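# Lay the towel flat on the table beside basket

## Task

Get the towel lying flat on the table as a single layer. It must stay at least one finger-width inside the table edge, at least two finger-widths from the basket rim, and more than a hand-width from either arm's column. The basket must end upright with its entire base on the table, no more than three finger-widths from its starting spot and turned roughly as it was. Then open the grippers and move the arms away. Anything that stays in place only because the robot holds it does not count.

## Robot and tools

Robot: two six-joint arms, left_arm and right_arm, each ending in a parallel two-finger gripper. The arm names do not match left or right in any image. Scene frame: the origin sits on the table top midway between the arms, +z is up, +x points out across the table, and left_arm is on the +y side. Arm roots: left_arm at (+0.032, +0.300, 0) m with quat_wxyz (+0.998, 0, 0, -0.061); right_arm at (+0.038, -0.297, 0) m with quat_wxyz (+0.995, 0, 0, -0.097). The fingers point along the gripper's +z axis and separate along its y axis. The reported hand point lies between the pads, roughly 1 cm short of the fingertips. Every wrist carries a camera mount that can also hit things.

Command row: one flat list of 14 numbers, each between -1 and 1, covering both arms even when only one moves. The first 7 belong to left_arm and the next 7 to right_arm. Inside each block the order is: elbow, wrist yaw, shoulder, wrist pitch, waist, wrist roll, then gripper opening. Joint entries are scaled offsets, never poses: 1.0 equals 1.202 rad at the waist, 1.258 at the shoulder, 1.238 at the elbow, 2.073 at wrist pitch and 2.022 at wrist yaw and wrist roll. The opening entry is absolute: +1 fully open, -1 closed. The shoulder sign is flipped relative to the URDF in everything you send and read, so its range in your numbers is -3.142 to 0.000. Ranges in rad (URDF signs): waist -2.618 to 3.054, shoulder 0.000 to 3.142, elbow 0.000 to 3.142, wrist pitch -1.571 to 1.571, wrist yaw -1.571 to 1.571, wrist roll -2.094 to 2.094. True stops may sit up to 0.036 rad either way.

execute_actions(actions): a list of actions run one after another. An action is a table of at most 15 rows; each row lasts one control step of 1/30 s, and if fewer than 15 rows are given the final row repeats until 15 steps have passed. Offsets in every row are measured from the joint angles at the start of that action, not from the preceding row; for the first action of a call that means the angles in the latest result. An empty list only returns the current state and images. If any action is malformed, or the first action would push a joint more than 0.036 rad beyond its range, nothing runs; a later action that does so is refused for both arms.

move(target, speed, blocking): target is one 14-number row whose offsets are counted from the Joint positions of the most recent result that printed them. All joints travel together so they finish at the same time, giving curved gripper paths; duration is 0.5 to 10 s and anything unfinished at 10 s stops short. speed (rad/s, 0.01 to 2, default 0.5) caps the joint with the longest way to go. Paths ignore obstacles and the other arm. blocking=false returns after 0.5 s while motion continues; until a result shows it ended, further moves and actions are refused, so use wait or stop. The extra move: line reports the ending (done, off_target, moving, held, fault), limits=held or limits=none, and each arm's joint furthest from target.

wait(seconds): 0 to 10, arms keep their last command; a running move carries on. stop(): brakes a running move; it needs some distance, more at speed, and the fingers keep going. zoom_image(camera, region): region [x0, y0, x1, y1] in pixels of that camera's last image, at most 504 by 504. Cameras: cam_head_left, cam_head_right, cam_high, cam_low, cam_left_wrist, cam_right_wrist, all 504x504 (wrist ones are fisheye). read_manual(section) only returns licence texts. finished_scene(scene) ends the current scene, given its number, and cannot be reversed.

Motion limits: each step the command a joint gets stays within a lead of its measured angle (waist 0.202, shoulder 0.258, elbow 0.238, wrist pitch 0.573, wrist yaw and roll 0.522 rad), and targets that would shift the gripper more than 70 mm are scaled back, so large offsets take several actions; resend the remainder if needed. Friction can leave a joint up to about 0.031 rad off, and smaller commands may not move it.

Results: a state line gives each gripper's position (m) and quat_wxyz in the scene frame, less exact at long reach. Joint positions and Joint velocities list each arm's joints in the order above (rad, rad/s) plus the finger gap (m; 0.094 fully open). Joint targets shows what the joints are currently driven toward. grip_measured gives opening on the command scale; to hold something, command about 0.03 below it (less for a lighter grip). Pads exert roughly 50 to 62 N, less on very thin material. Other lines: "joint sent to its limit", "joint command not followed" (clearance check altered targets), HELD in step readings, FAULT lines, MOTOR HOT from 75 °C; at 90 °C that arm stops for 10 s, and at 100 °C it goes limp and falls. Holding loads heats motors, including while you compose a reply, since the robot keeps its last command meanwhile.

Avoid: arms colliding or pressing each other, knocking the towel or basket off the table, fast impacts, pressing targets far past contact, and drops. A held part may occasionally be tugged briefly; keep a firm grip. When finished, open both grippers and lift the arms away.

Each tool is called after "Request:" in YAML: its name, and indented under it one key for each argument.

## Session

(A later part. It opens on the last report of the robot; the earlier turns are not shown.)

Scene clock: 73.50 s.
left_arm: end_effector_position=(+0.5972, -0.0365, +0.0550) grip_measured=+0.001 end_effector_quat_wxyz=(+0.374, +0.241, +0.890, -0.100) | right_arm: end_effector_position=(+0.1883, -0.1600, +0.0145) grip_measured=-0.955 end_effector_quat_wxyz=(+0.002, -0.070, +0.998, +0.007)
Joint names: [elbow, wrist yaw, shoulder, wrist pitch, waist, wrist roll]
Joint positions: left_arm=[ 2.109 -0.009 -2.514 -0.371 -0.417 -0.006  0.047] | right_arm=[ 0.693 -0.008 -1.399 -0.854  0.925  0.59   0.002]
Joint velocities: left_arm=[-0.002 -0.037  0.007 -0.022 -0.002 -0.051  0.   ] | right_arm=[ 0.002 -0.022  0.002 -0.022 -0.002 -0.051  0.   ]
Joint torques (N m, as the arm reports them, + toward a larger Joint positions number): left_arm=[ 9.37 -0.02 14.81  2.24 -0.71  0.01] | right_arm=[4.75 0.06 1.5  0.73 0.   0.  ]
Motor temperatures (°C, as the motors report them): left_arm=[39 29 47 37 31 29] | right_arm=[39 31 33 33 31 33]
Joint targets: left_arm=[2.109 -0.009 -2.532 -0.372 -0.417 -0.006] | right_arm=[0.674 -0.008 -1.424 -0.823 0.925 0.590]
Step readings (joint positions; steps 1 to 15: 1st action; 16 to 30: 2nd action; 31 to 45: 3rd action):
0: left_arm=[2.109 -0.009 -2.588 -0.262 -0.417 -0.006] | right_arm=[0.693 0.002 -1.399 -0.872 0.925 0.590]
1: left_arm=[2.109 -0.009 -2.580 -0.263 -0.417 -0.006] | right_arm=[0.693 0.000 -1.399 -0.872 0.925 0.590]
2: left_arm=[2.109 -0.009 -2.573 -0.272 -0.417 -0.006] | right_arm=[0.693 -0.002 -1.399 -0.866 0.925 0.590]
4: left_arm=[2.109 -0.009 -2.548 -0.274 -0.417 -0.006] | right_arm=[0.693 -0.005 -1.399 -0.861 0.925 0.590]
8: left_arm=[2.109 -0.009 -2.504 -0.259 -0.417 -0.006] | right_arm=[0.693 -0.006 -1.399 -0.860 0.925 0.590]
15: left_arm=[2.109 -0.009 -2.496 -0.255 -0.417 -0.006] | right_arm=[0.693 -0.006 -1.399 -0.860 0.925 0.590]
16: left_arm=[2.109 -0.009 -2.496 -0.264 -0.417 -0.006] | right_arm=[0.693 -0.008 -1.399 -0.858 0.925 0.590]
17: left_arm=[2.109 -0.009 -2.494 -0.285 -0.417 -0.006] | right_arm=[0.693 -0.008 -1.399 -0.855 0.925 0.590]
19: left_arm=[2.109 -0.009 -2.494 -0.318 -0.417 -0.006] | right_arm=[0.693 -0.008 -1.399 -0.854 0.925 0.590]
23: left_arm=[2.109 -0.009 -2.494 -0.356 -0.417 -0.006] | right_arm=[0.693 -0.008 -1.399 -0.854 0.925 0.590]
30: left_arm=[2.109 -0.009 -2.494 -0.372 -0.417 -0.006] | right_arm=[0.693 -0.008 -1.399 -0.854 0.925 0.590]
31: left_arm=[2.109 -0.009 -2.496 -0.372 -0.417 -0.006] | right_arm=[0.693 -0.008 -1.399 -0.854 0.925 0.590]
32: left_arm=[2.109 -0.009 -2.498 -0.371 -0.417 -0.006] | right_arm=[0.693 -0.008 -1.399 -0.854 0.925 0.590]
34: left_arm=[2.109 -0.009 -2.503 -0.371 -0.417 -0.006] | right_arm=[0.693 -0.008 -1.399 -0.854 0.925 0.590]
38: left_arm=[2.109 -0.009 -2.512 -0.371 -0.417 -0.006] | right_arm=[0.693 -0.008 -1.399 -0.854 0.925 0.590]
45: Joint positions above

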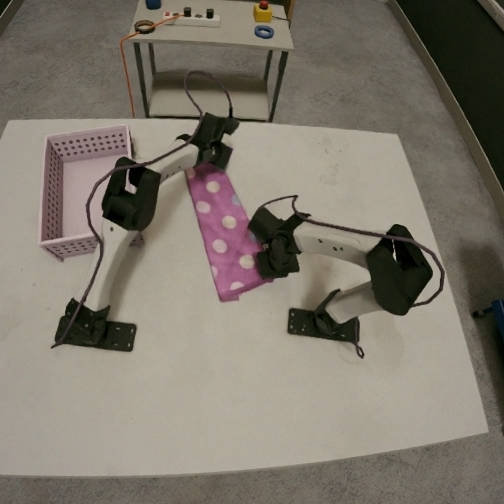

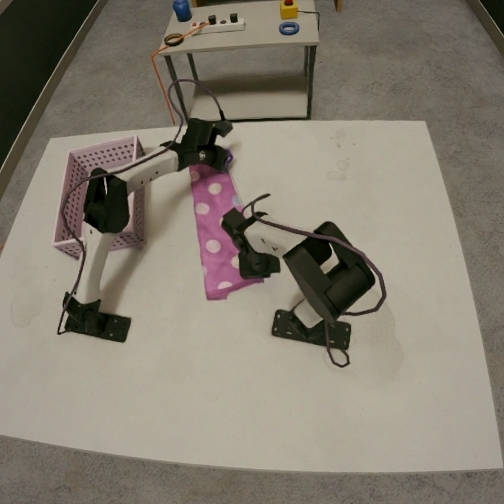

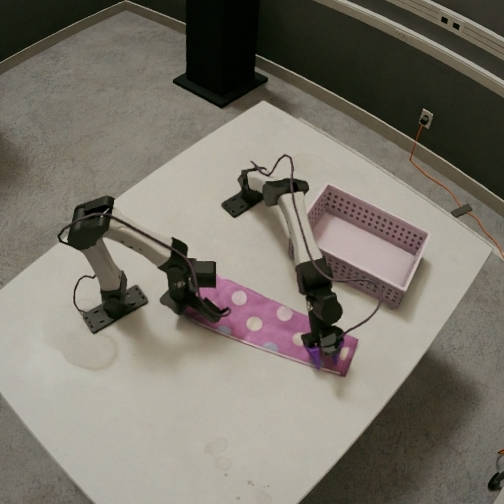

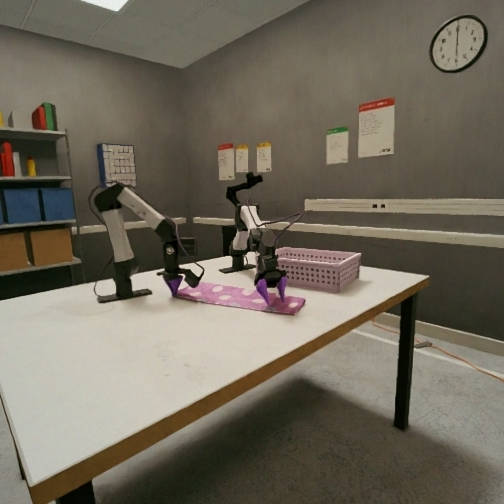

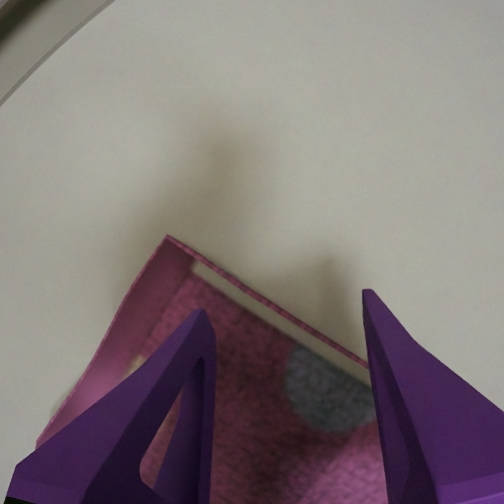

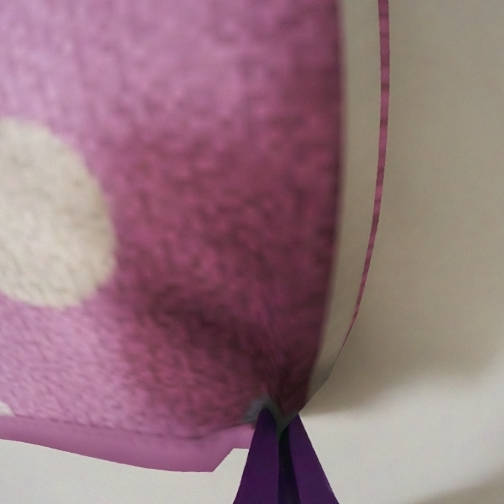

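Right has it.

Request:
move:
  target: [0,0,-0.065,0,0,0,0, 0,0,0,0,0,0,-1]
  speed: 0.1

Request:
execute_actions:
  actions:
    - [[0,0,-0.03,-0.01,0,0,-0.5, 0,0,0,0,0,0,-1]]
    - [[0,0,-0.03,-0.01,0,0,-1, 0,0,0,0,0,0,-1]]

Request:
move:
  target: [0,0,0.13,-0.08,0,0,-1, 0.2,0,0.1,-0.18,0,0,-1]
  speed: 0.2

Scene clock: 79.50 s.
left_arm: end_effector_position=(+0.5969, -0.0363, +0.0292) grip_measured=+0.001 end_effector_quat_wxyz=(+0.361, +0.243, +0.895, -0.097) | right_arm: end_effector_position=(+0.1883, -0.1600, +0.0145) grip_measured=-0.955 end_effector_quat_wxyz=(+0.002, -0.070, +0.998, +0.007)
Joint names: [elbow, wrist yaw, shoulder, wrist pitch, waist, wrist roll]
Joint positions: left_arm=[ 2.109 -0.009 -2.559 -0.355 -0.417 -0.006  0.047] | right_arm=[ 0.693 -0.008 -1.399 -0.854  0.925  0.59   0.002]
Joint velocities: left_arm=[-0.017 -0.022 -0.002 -0.037 -0.017 -0.007  0.   ] | right_arm=[ 0.002 -0.051  0.012 -0.007  0.007 -0.051 -0.001]
Joint torques (N m, as the arm reports them, + toward a larger Joint positions number): left_arm=[ 9.3  -0.01 13.51  2.04 -0.72  0.01] | right_arm=[6.15 0.05 3.14 0.37 0.02 0.  ]
Motor temperatures (°C, as the motors report them): left_arm=[39 29 50 37 31 29] | right_arm=[38 31 33 33 31 33]
Joint targets: left_arm=[2.109 -0.009 -2.595 -0.371 -0.417 -0.006] | right_arm=[0.693 -0.008 -1.399 -0.854 0.925 0.590]
move: off_target (left_arm); limits=none; left_arm: farthest joint: the shoulder, 0.037 radians from its target (0.082 radians at the start); right_arm: farthest joint: the waist, 0.000 radians from its target (0.000 radians at the start)

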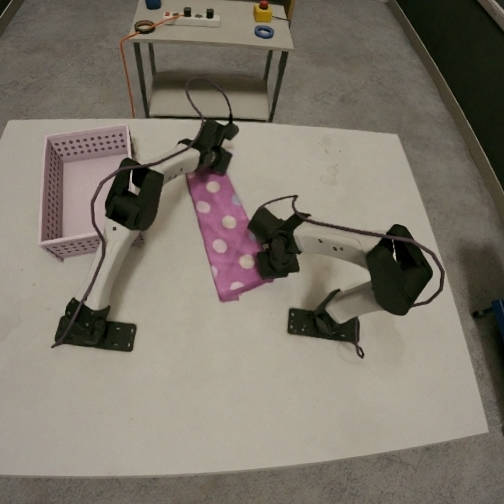

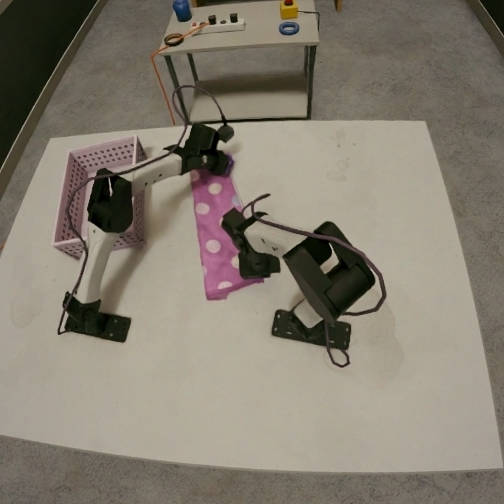

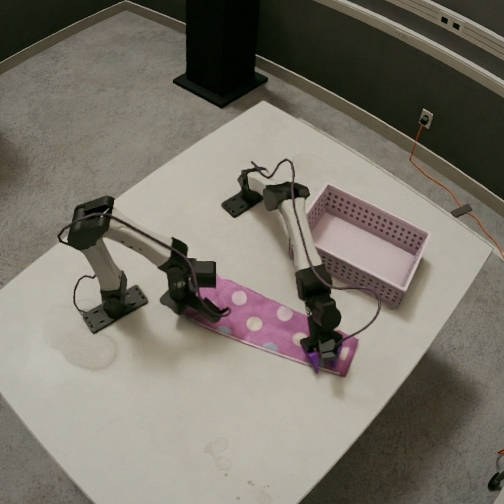

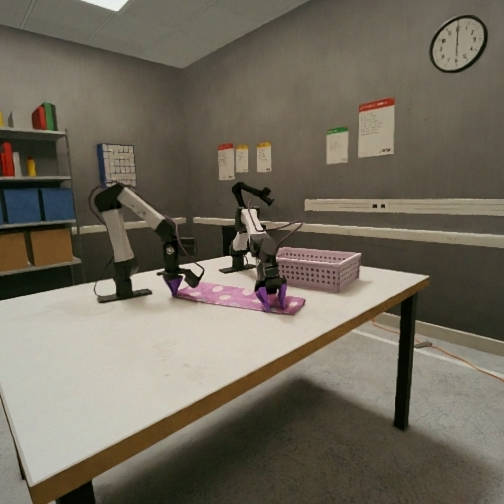

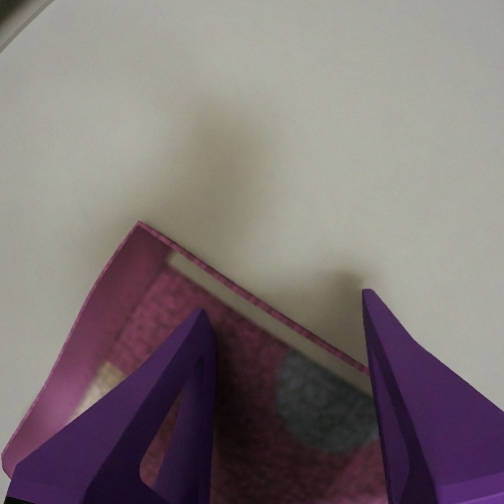

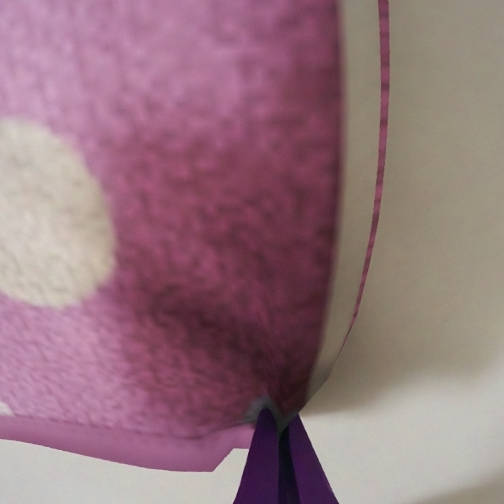

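Scene clock: 80.50 s.
left_arm: end_effector_position=(+0.5974, -0.0365, +0.0267) grip_measured=-0.998 end_effector_quat_wxyz=(+0.361, +0.243, +0.895, -0.096) | right_arm: end_effector_position=(+0.1883, -0.1600, +0.0145) grip_measured=-0.955 end_effector_quat_wxyz=(+0.002, -0.070, +0.998, +0.007)
Joint names: [elbow, wrist yaw, shoulder, wrist pitch, waist, wrist roll]
Joint positions: left_arm=[ 2.109 -0.009 -2.564 -0.349 -0.417 -0.006  0.   ] | right_arm=[ 0.693 -0.008 -1.399 -0.854  0.925  0.59   0.002]
Joint velocities: left_arm=[-0.007 -0.022  0.002 -0.037 -0.002  0.037  0.   ] | right_arm=[-0.002 -0.022 -0.002  0.022 -0.007  0.022 -0.   ]
Joint torques (N m, as the arm reports them, + toward a larger Joint positions number): left_arm=[ 9.27 -0.01 13.49  1.97 -0.73  0.02] | right_arm=[6.15 0.05 3.13 0.37 0.   0.  ]
Motor temperatures (°C, as the motors report them): left_arm=[39 29 50 37 31 29] | right_arm=[38 31 33 33 31 33]
Joint targets: left_arm=[2.109 -0.009 -2.602 -0.372 -0.417 -0.006] | right_arm=[0.693 -0.008 -1.399 -0.854 0.925 0.590]
Step readings (joint positions; steps 1 to 15: 1st action; 16 to 30: 2nd action):
0: left_arm=[2.109 -0.009 -2.559 -0.355 -0.417 -0.006] | right_arm=[0.693 -0.008 -1.399 -0.854 0.925 0.590]
1: left_arm=[2.109 -0.009 -2.559 -0.355 -0.417 -0.006] | right_arm=[0.693 -0.008 -1.399 -0.854 0.925 0.590]
2: left_arm=[2.109 -0.009 -2.559 -0.355 -0.417 -0.006] | right_arm=[0.693 -0.008 -1.399 -0.854 0.925 0.590]
4: left_arm=[2.109 -0.009 -2.562 -0.355 -0.417 -0.006] | right_arm=[0.693 -0.008 -1.399 -0.854 0.925 0.590]
8: left_arm=[2.109 -0.009 -2.564 -0.352 -0.417 -0.006] | right_arm=[0.693 -0.008 -1.399 -0.854 0.925 0.590]
15: left_arm=[2.109 -0.009 -2.564 -0.351 -0.417 -0.006] | right_arm=[0.693 -0.008 -1.399 -0.854 0.925 0.590]
16: left_arm=[2.109 -0.009 -2.564 -0.351 -0.417 -0.006] | right_arm=[0.693 -0.008 -1.399 -0.854 0.925 0.590]
17: left_arm=[2.109 -0.009 -2.564 -0.351 -0.417 -0.006] | right_arm=[0.693 -0.008 -1.399 -0.854 0.925 0.590]
19: left_arm=[2.109 -0.009 -2.564 -0.350 -0.417 -0.006] | right_arm=[0.693 -0.008 -1.399 -0.854 0.925 0.590]
23: left_arm=[2.109 -0.009 -2.564 -0.349 -0.417 -0.006] | right_arm=[0.693 -0.008 -1.399 -0.854 0.925 0.590]
30: Joint positions above

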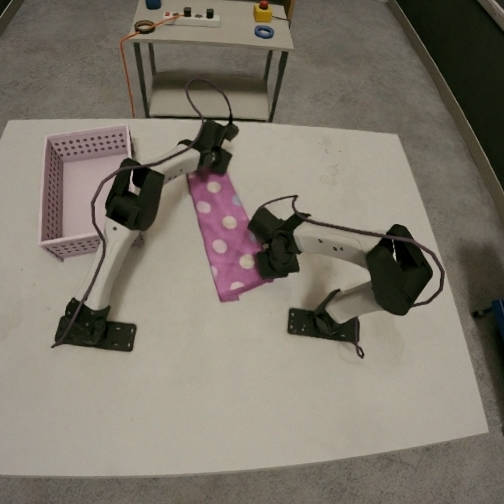

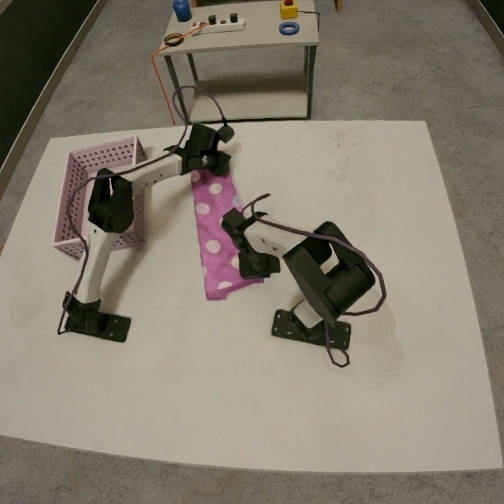

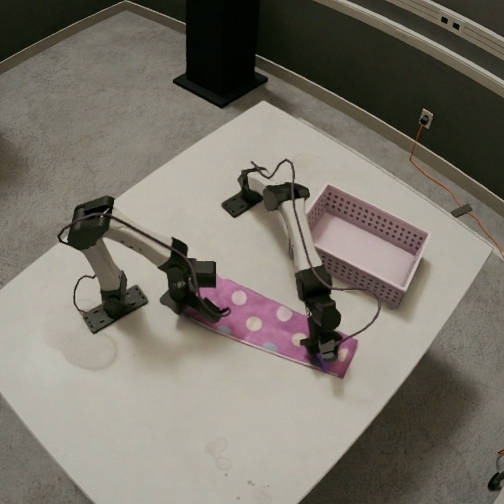

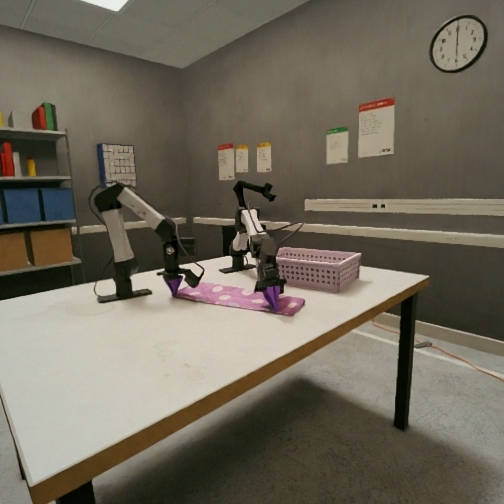

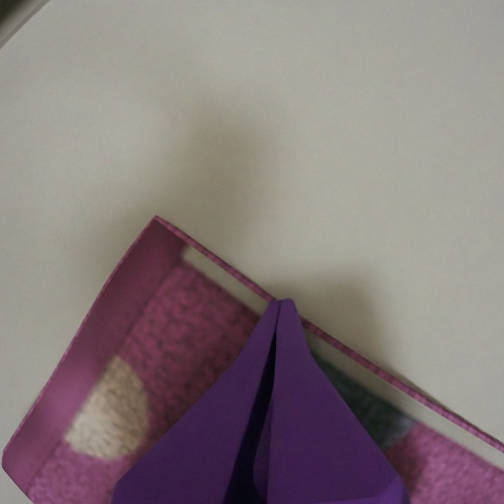

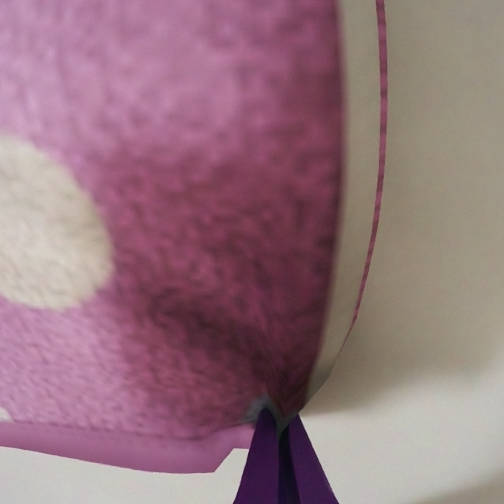

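Scene clock: 83.00 s.
left_arm: end_effector_position=(+0.5810, -0.0267, +0.1012) grip_measured=-0.998 end_effector_quat_wxyz=(+0.364, +0.242, +0.894, -0.097) | right_arm: end_effector_position=(+0.1826, -0.1650, +0.0882) grip_measured=-0.955 end_effector_quat_wxyz=(-0.006, -0.070, +0.998, +0.000)
Joint names: [elbow, wrist yaw, shoulder, wrist pitch, waist, wrist roll]
Joint positions: left_arm=[ 2.109 -0.009 -2.404 -0.502 -0.417 -0.006  0.   ] | right_arm=[ 0.92  -0.008 -1.293 -1.208  0.925  0.59   0.002]
Joint velocities: left_arm=[ 0.007 -0.007  0.012 -0.022 -0.007 -0.037 -0.   ] | right_arm=[ 0.002  0.11   0.007 -0.007  0.017  0.007 -0.   ]
Joint torques (N m, as the arm reports them, + toward a larger Joint positions number): left_arm=[ 9.42 -0.02 15.95  2.08 -0.71  0.01] | right_arm=[8.22 0.06 4.02 0.11 0.03 0.  ]
Motor temperatures (°C, as the motors report them): left_arm=[39 29 51 37 31 29] | right_arm=[39 31 33 33 31 33]
Joint targets: left_arm=[2.109 -0.009 -2.400 -0.515 -0.417 -0.006] | right_arm=[0.941 -0.008 -1.273 -1.228 0.925 0.590]
move: done; limits=none; left_arm: farthest joint: the wrist pitch, 0.013 radians from its target (0.166 radians at the start); right_arm: farthest joint: the shoulder, 0.020 radians from its target (0.125 radians at the start)

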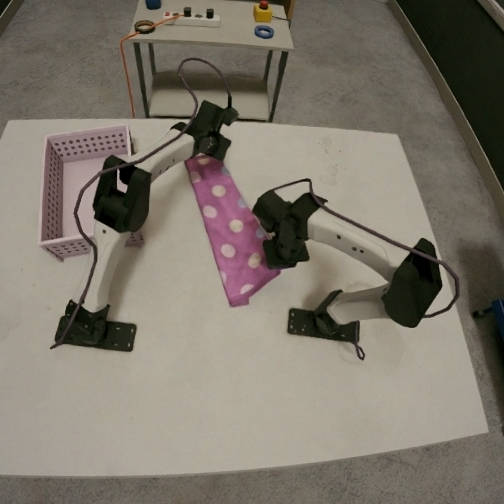

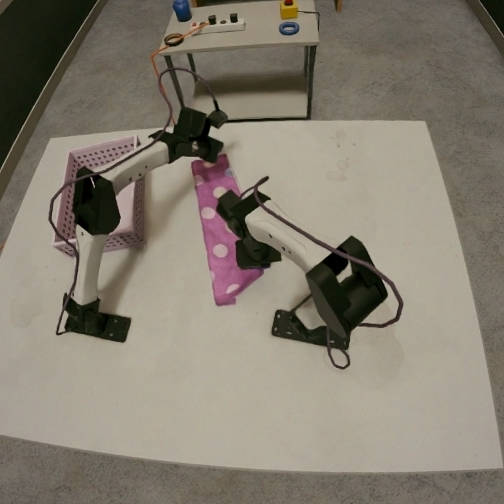

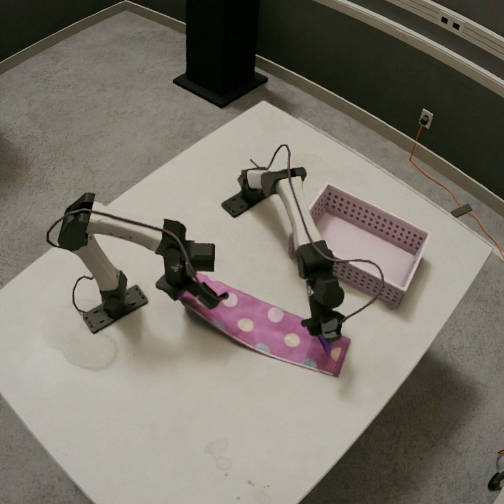

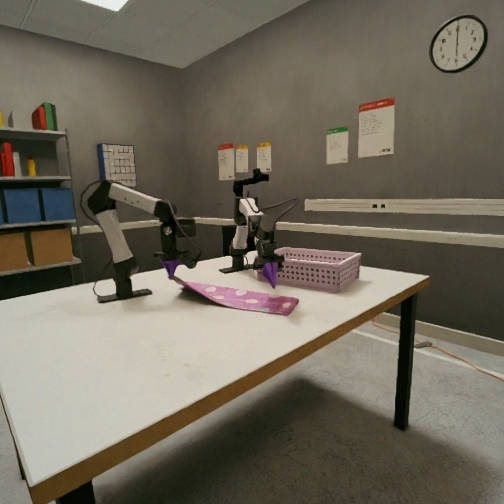

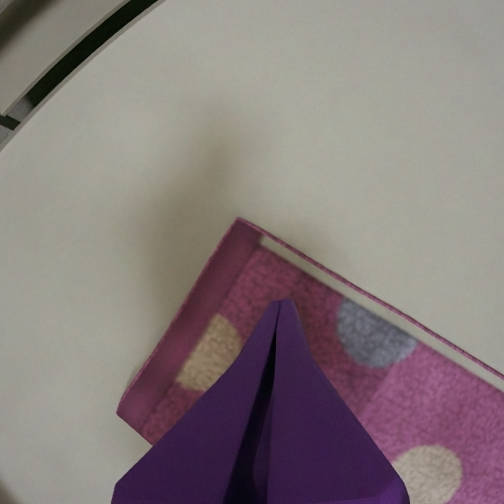

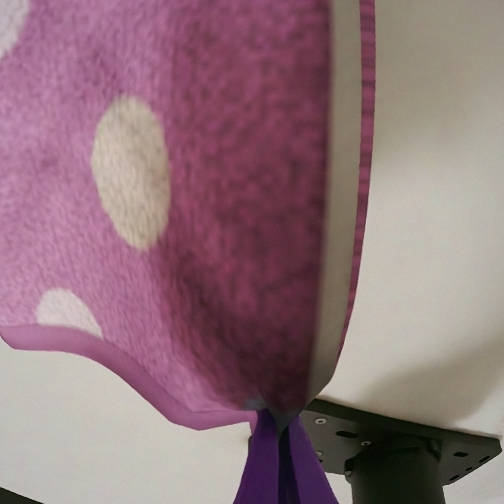

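Request:
move:
  target: [0.063,0,0.054,-0.313,-0.156,-0.39,0, 0,0,0,0,0.95,0.565,-1]
  speed: 0.4

Scene clock: 92.77 s.
left_arm: end_effector_position=(+0.4235, -0.0398, +0.0804) grip_measured=-0.002 end_effector_quat_wxyz=(+0.096, -0.036, +0.991, -0.084) | right_arm: end_effector_position=(-0.0189, -0.1099, +0.0882) grip_measured=-0.955 end_effector_quat_wxyz=(-0.002, -0.068, +0.998, -0.006)
Joint names: [elbow, wrist yaw, shoulder, wrist pitch, waist, wrist roll]
Joint positions: left_arm=[ 2.169 -0.009 -2.345 -1.139 -0.595 -0.788  0.047] | right_arm=[ 0.92  -0.007 -1.293 -1.208  2.055  1.726  0.002]
Joint velocities: left_arm=[-0.012 -0.007 -0.007 -0.022 -0.007 -0.037  0.   ] | right_arm=[ 0.017  0.007 -0.002 -0.022 -0.007 -0.022 -0.   ]
Joint torques (N m, as the arm reports them, + toward a larger Joint positions number): left_arm=[ 9.82 -0.07 15.16  1.04 -1.3  -0.02] | right_arm=[6.58 0.09 2.63 0.22 0.78 0.05]
Motor temperatures (°C, as the motors report them): left_arm=[40 29 56 37 31 29] | right_arm=[39 31 34 33 31 33]
Joint targets: left_arm=[2.187 -0.009 -2.336 -1.150 -0.604 -0.794] | right_arm=[0.920 -0.008 -1.293 -1.208 2.066 1.733]
move: done; limits=none; left_arm: farthest joint: the elbow, 0.018 radians from its target (0.078 radians at the start); right_arm: farthest joint: the waist, 0.012 radians from its target (1.142 radians at the start)

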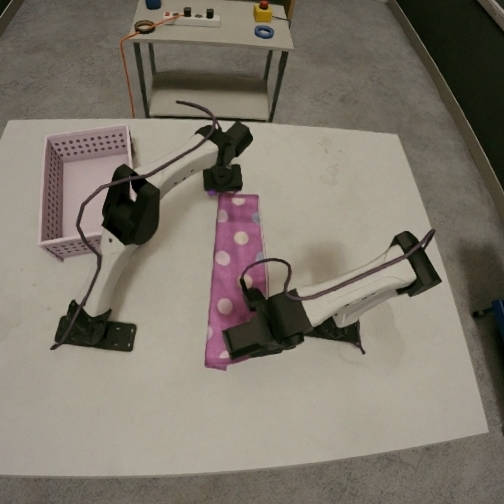

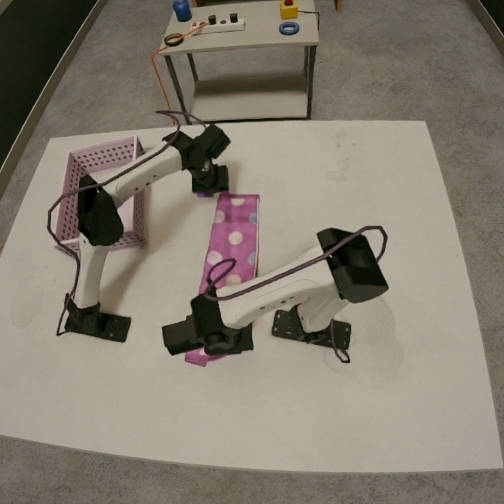

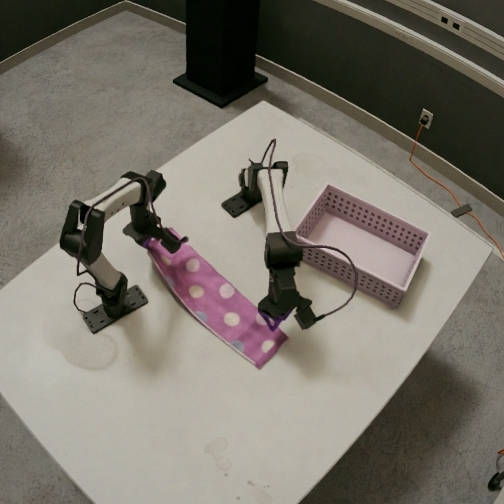

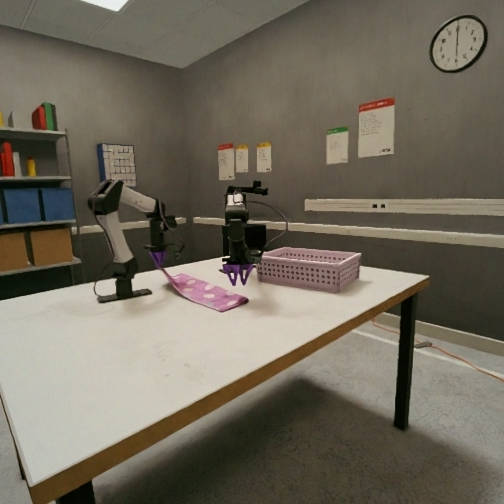

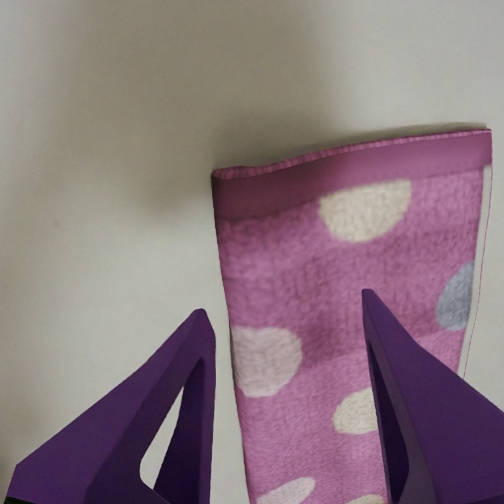

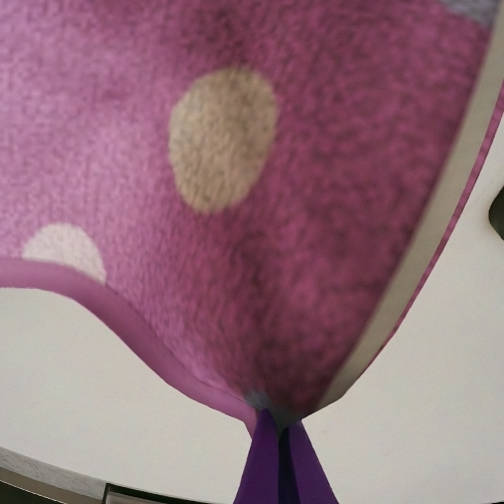

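Request:
move:
  target: [-0.09,0,-0.08,0.095,-0.045,0,-0.7, 0,0,0,0,0,0,-1]
  speed: 0.2

Request:
move:
  target: [-0.56,0,0.29,0.14,0.153,0.03,-0.7, 0,0,0,0,0,0,-1]
  speed: 0.3

Scene clock: 103.30 s.
left_arm: end_effector_position=(+0.4228, -0.0689, +0.0284) grip_measured=-0.698 end_effector_quat_wxyz=(+0.104, -0.015, +0.990, -0.094) | right_arm: end_effector_position=(-0.0189, -0.1099, +0.0882) grip_measured=-0.955 end_effector_quat_wxyz=(-0.002, -0.068, +0.998, -0.006)
Joint names: [elbow, wrist yaw, shoulder, wrist pitch, waist, wrist roll]
Joint positions: left_arm=[ 2.087 -0.011 -2.42  -0.957 -0.637 -0.788  0.014] | right_arm=[ 0.92  -0.007 -1.293 -1.208  2.055  1.726  0.002]
Joint velocities: left_arm=[0.022 0.037 0.002 0.007 0.002 0.051 0.   ] | right_arm=[ 0.002  0.007 -0.027 -0.007 -0.002  0.022 -0.   ]
Joint torques (N m, as the arm reports them, + toward a larger Joint positions number): left_arm=[ 6.28 -0.06 12.85  1.39 -1.57  0.04] | right_arm=[ 6.58  0.1   2.63  0.21  0.01 -0.01]
Motor temperatures (°C, as the motors report them): left_arm=[41 29 58 36 31 29] | right_arm=[39 31 33 33 31 33]
Joint targets: left_arm=[2.058 -0.009 -2.446 -0.942 -0.649 -0.788] | right_arm=[0.920 -0.007 -1.293 -1.208 2.055 1.726]
move: off_target (left_arm); limits=none; left_arm: farthest joint: the elbow, 0.029 radians from its target (0.112 radians at the start); right_arm: farthest joint: the waist, 0.000 radians from its target (0.000 radians at the start)

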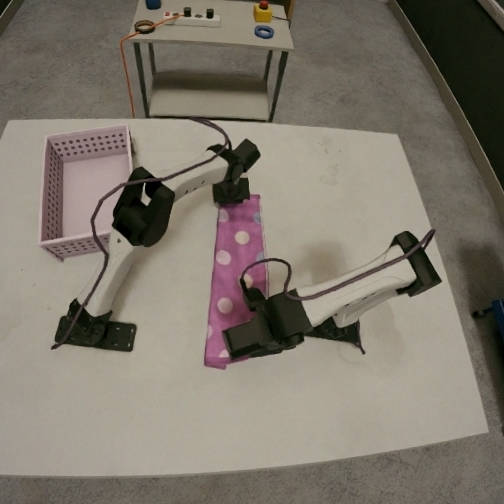

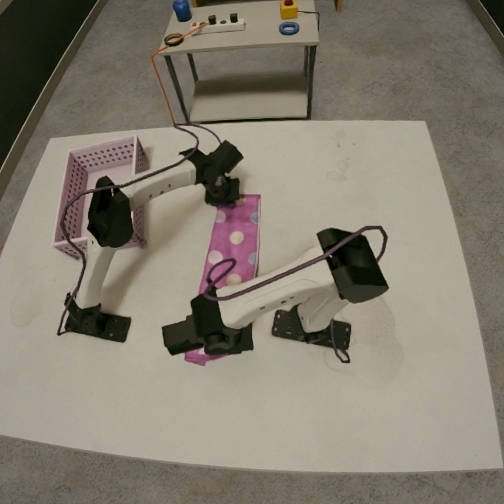

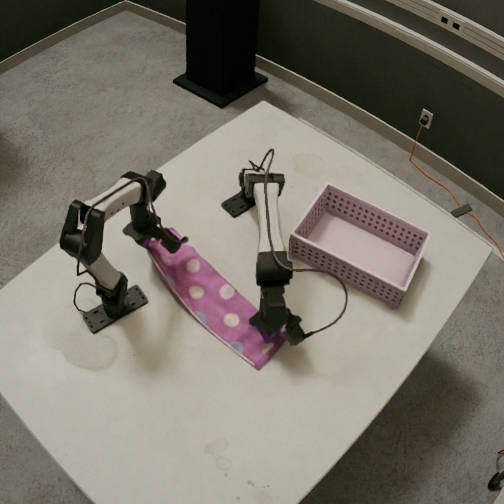

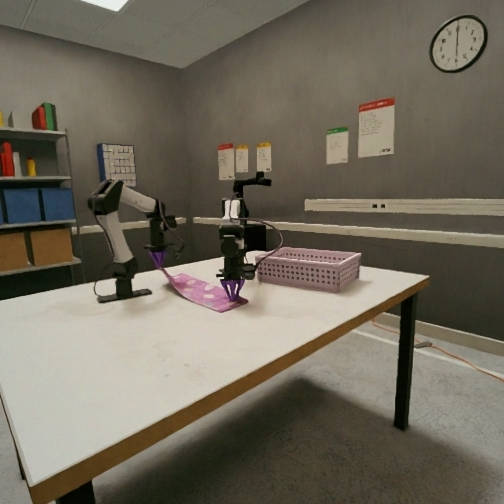

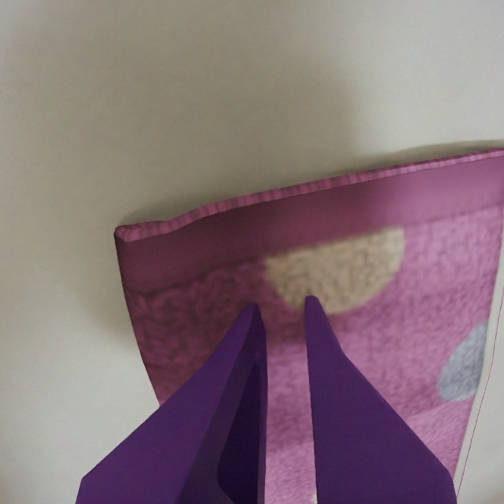

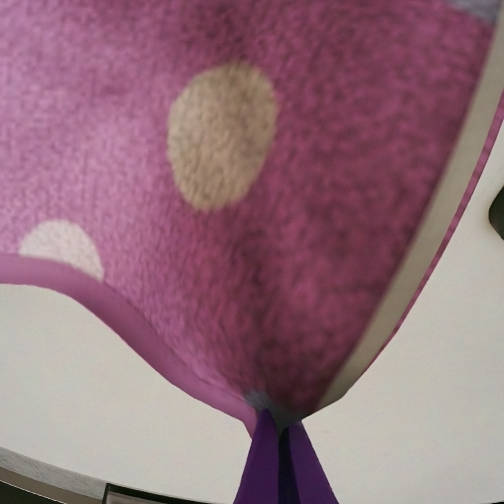

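Scene clock: 106.03 s.
left_arm: end_effector_position=(+0.4079, +0.0470, +0.0253) grip_measured=-0.699 end_effector_quat_wxyz=(+0.126, -0.071, +0.985, -0.099) | right_arm: end_effector_position=(-0.0188, -0.1098, +0.0882) grip_measured=-0.955 end_effector_quat_wxyz=(-0.002, -0.068, +0.998, -0.006)
Joint names: [elbow, wrist yaw, shoulder, wrist pitch, waist, wrist roll]
Joint positions: left_arm=[ 1.437 -0.    -2.042 -0.644 -0.47  -0.736  0.014] | right_arm=[ 0.92  -0.006 -1.293 -1.208  2.055  1.726  0.002]
Joint velocities: left_arm=[-0.002 -0.007  0.012  0.007  0.007  0.007 -0.   ] | right_arm=[-0.017  0.007  0.007 -0.037 -0.012 -0.037  0.   ]
Joint torques (N m, as the arm reports them, + toward a larger Joint positions number): left_arm=[ 4.84 -0.16 10.71  1.1   0.47  0.14] | right_arm=[6.58 0.1  2.63 0.21 0.   0.  ]
Motor temperatures (°C, as the motors report them): left_arm=[40 29 58 36 31 29] | right_arm=[39 31 33 33 31 33]
Joint targets: left_arm=[1.394 -0.011 -2.055 -0.667 -0.453 -0.728] | right_arm=[0.920 -0.007 -1.293 -1.208 2.055 1.726]
move: off_target (left_arm); limits=none; left_arm: farthest joint: the elbow, 0.043 radians from its target (0.693 radians at the start); right_arm: farthest joint: the wrist yaw, 0.001 radians from its target (0.000 radians at the start)

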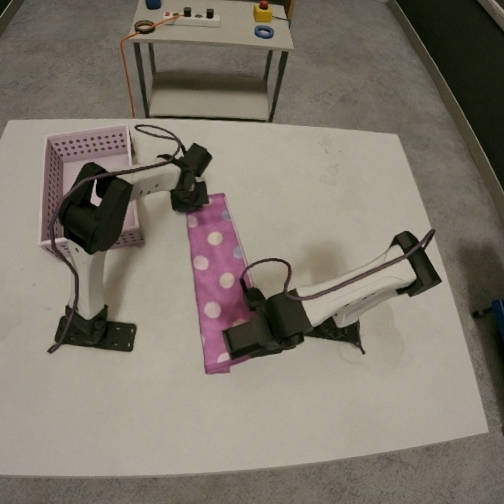

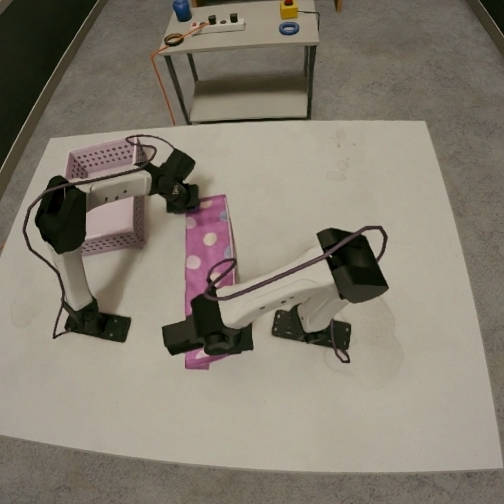

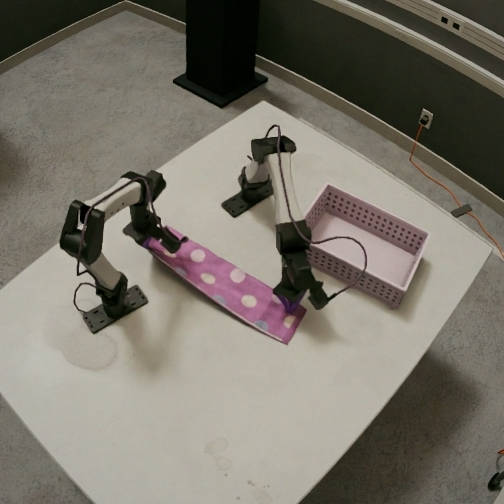

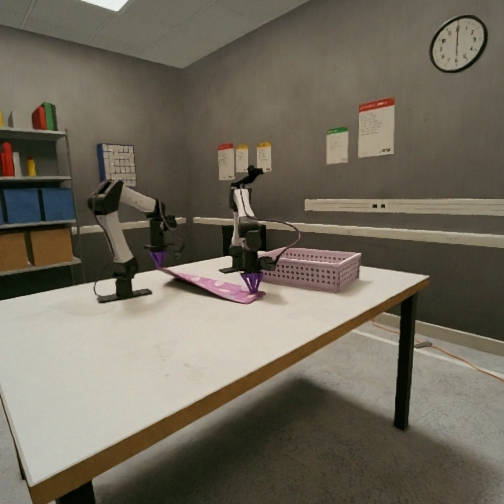

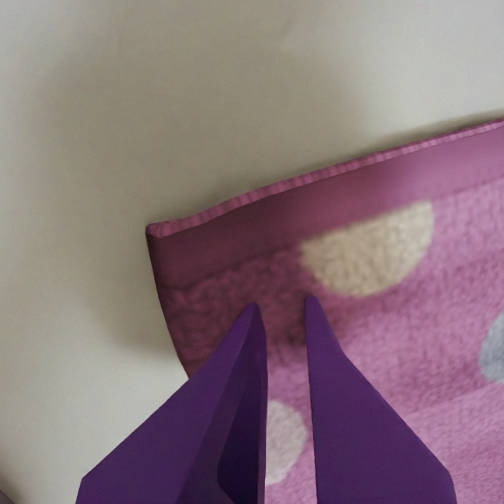

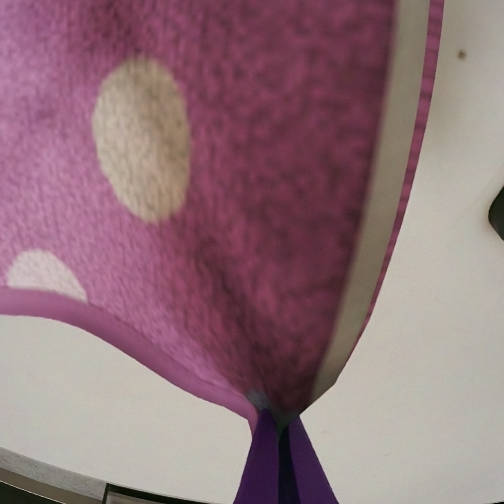

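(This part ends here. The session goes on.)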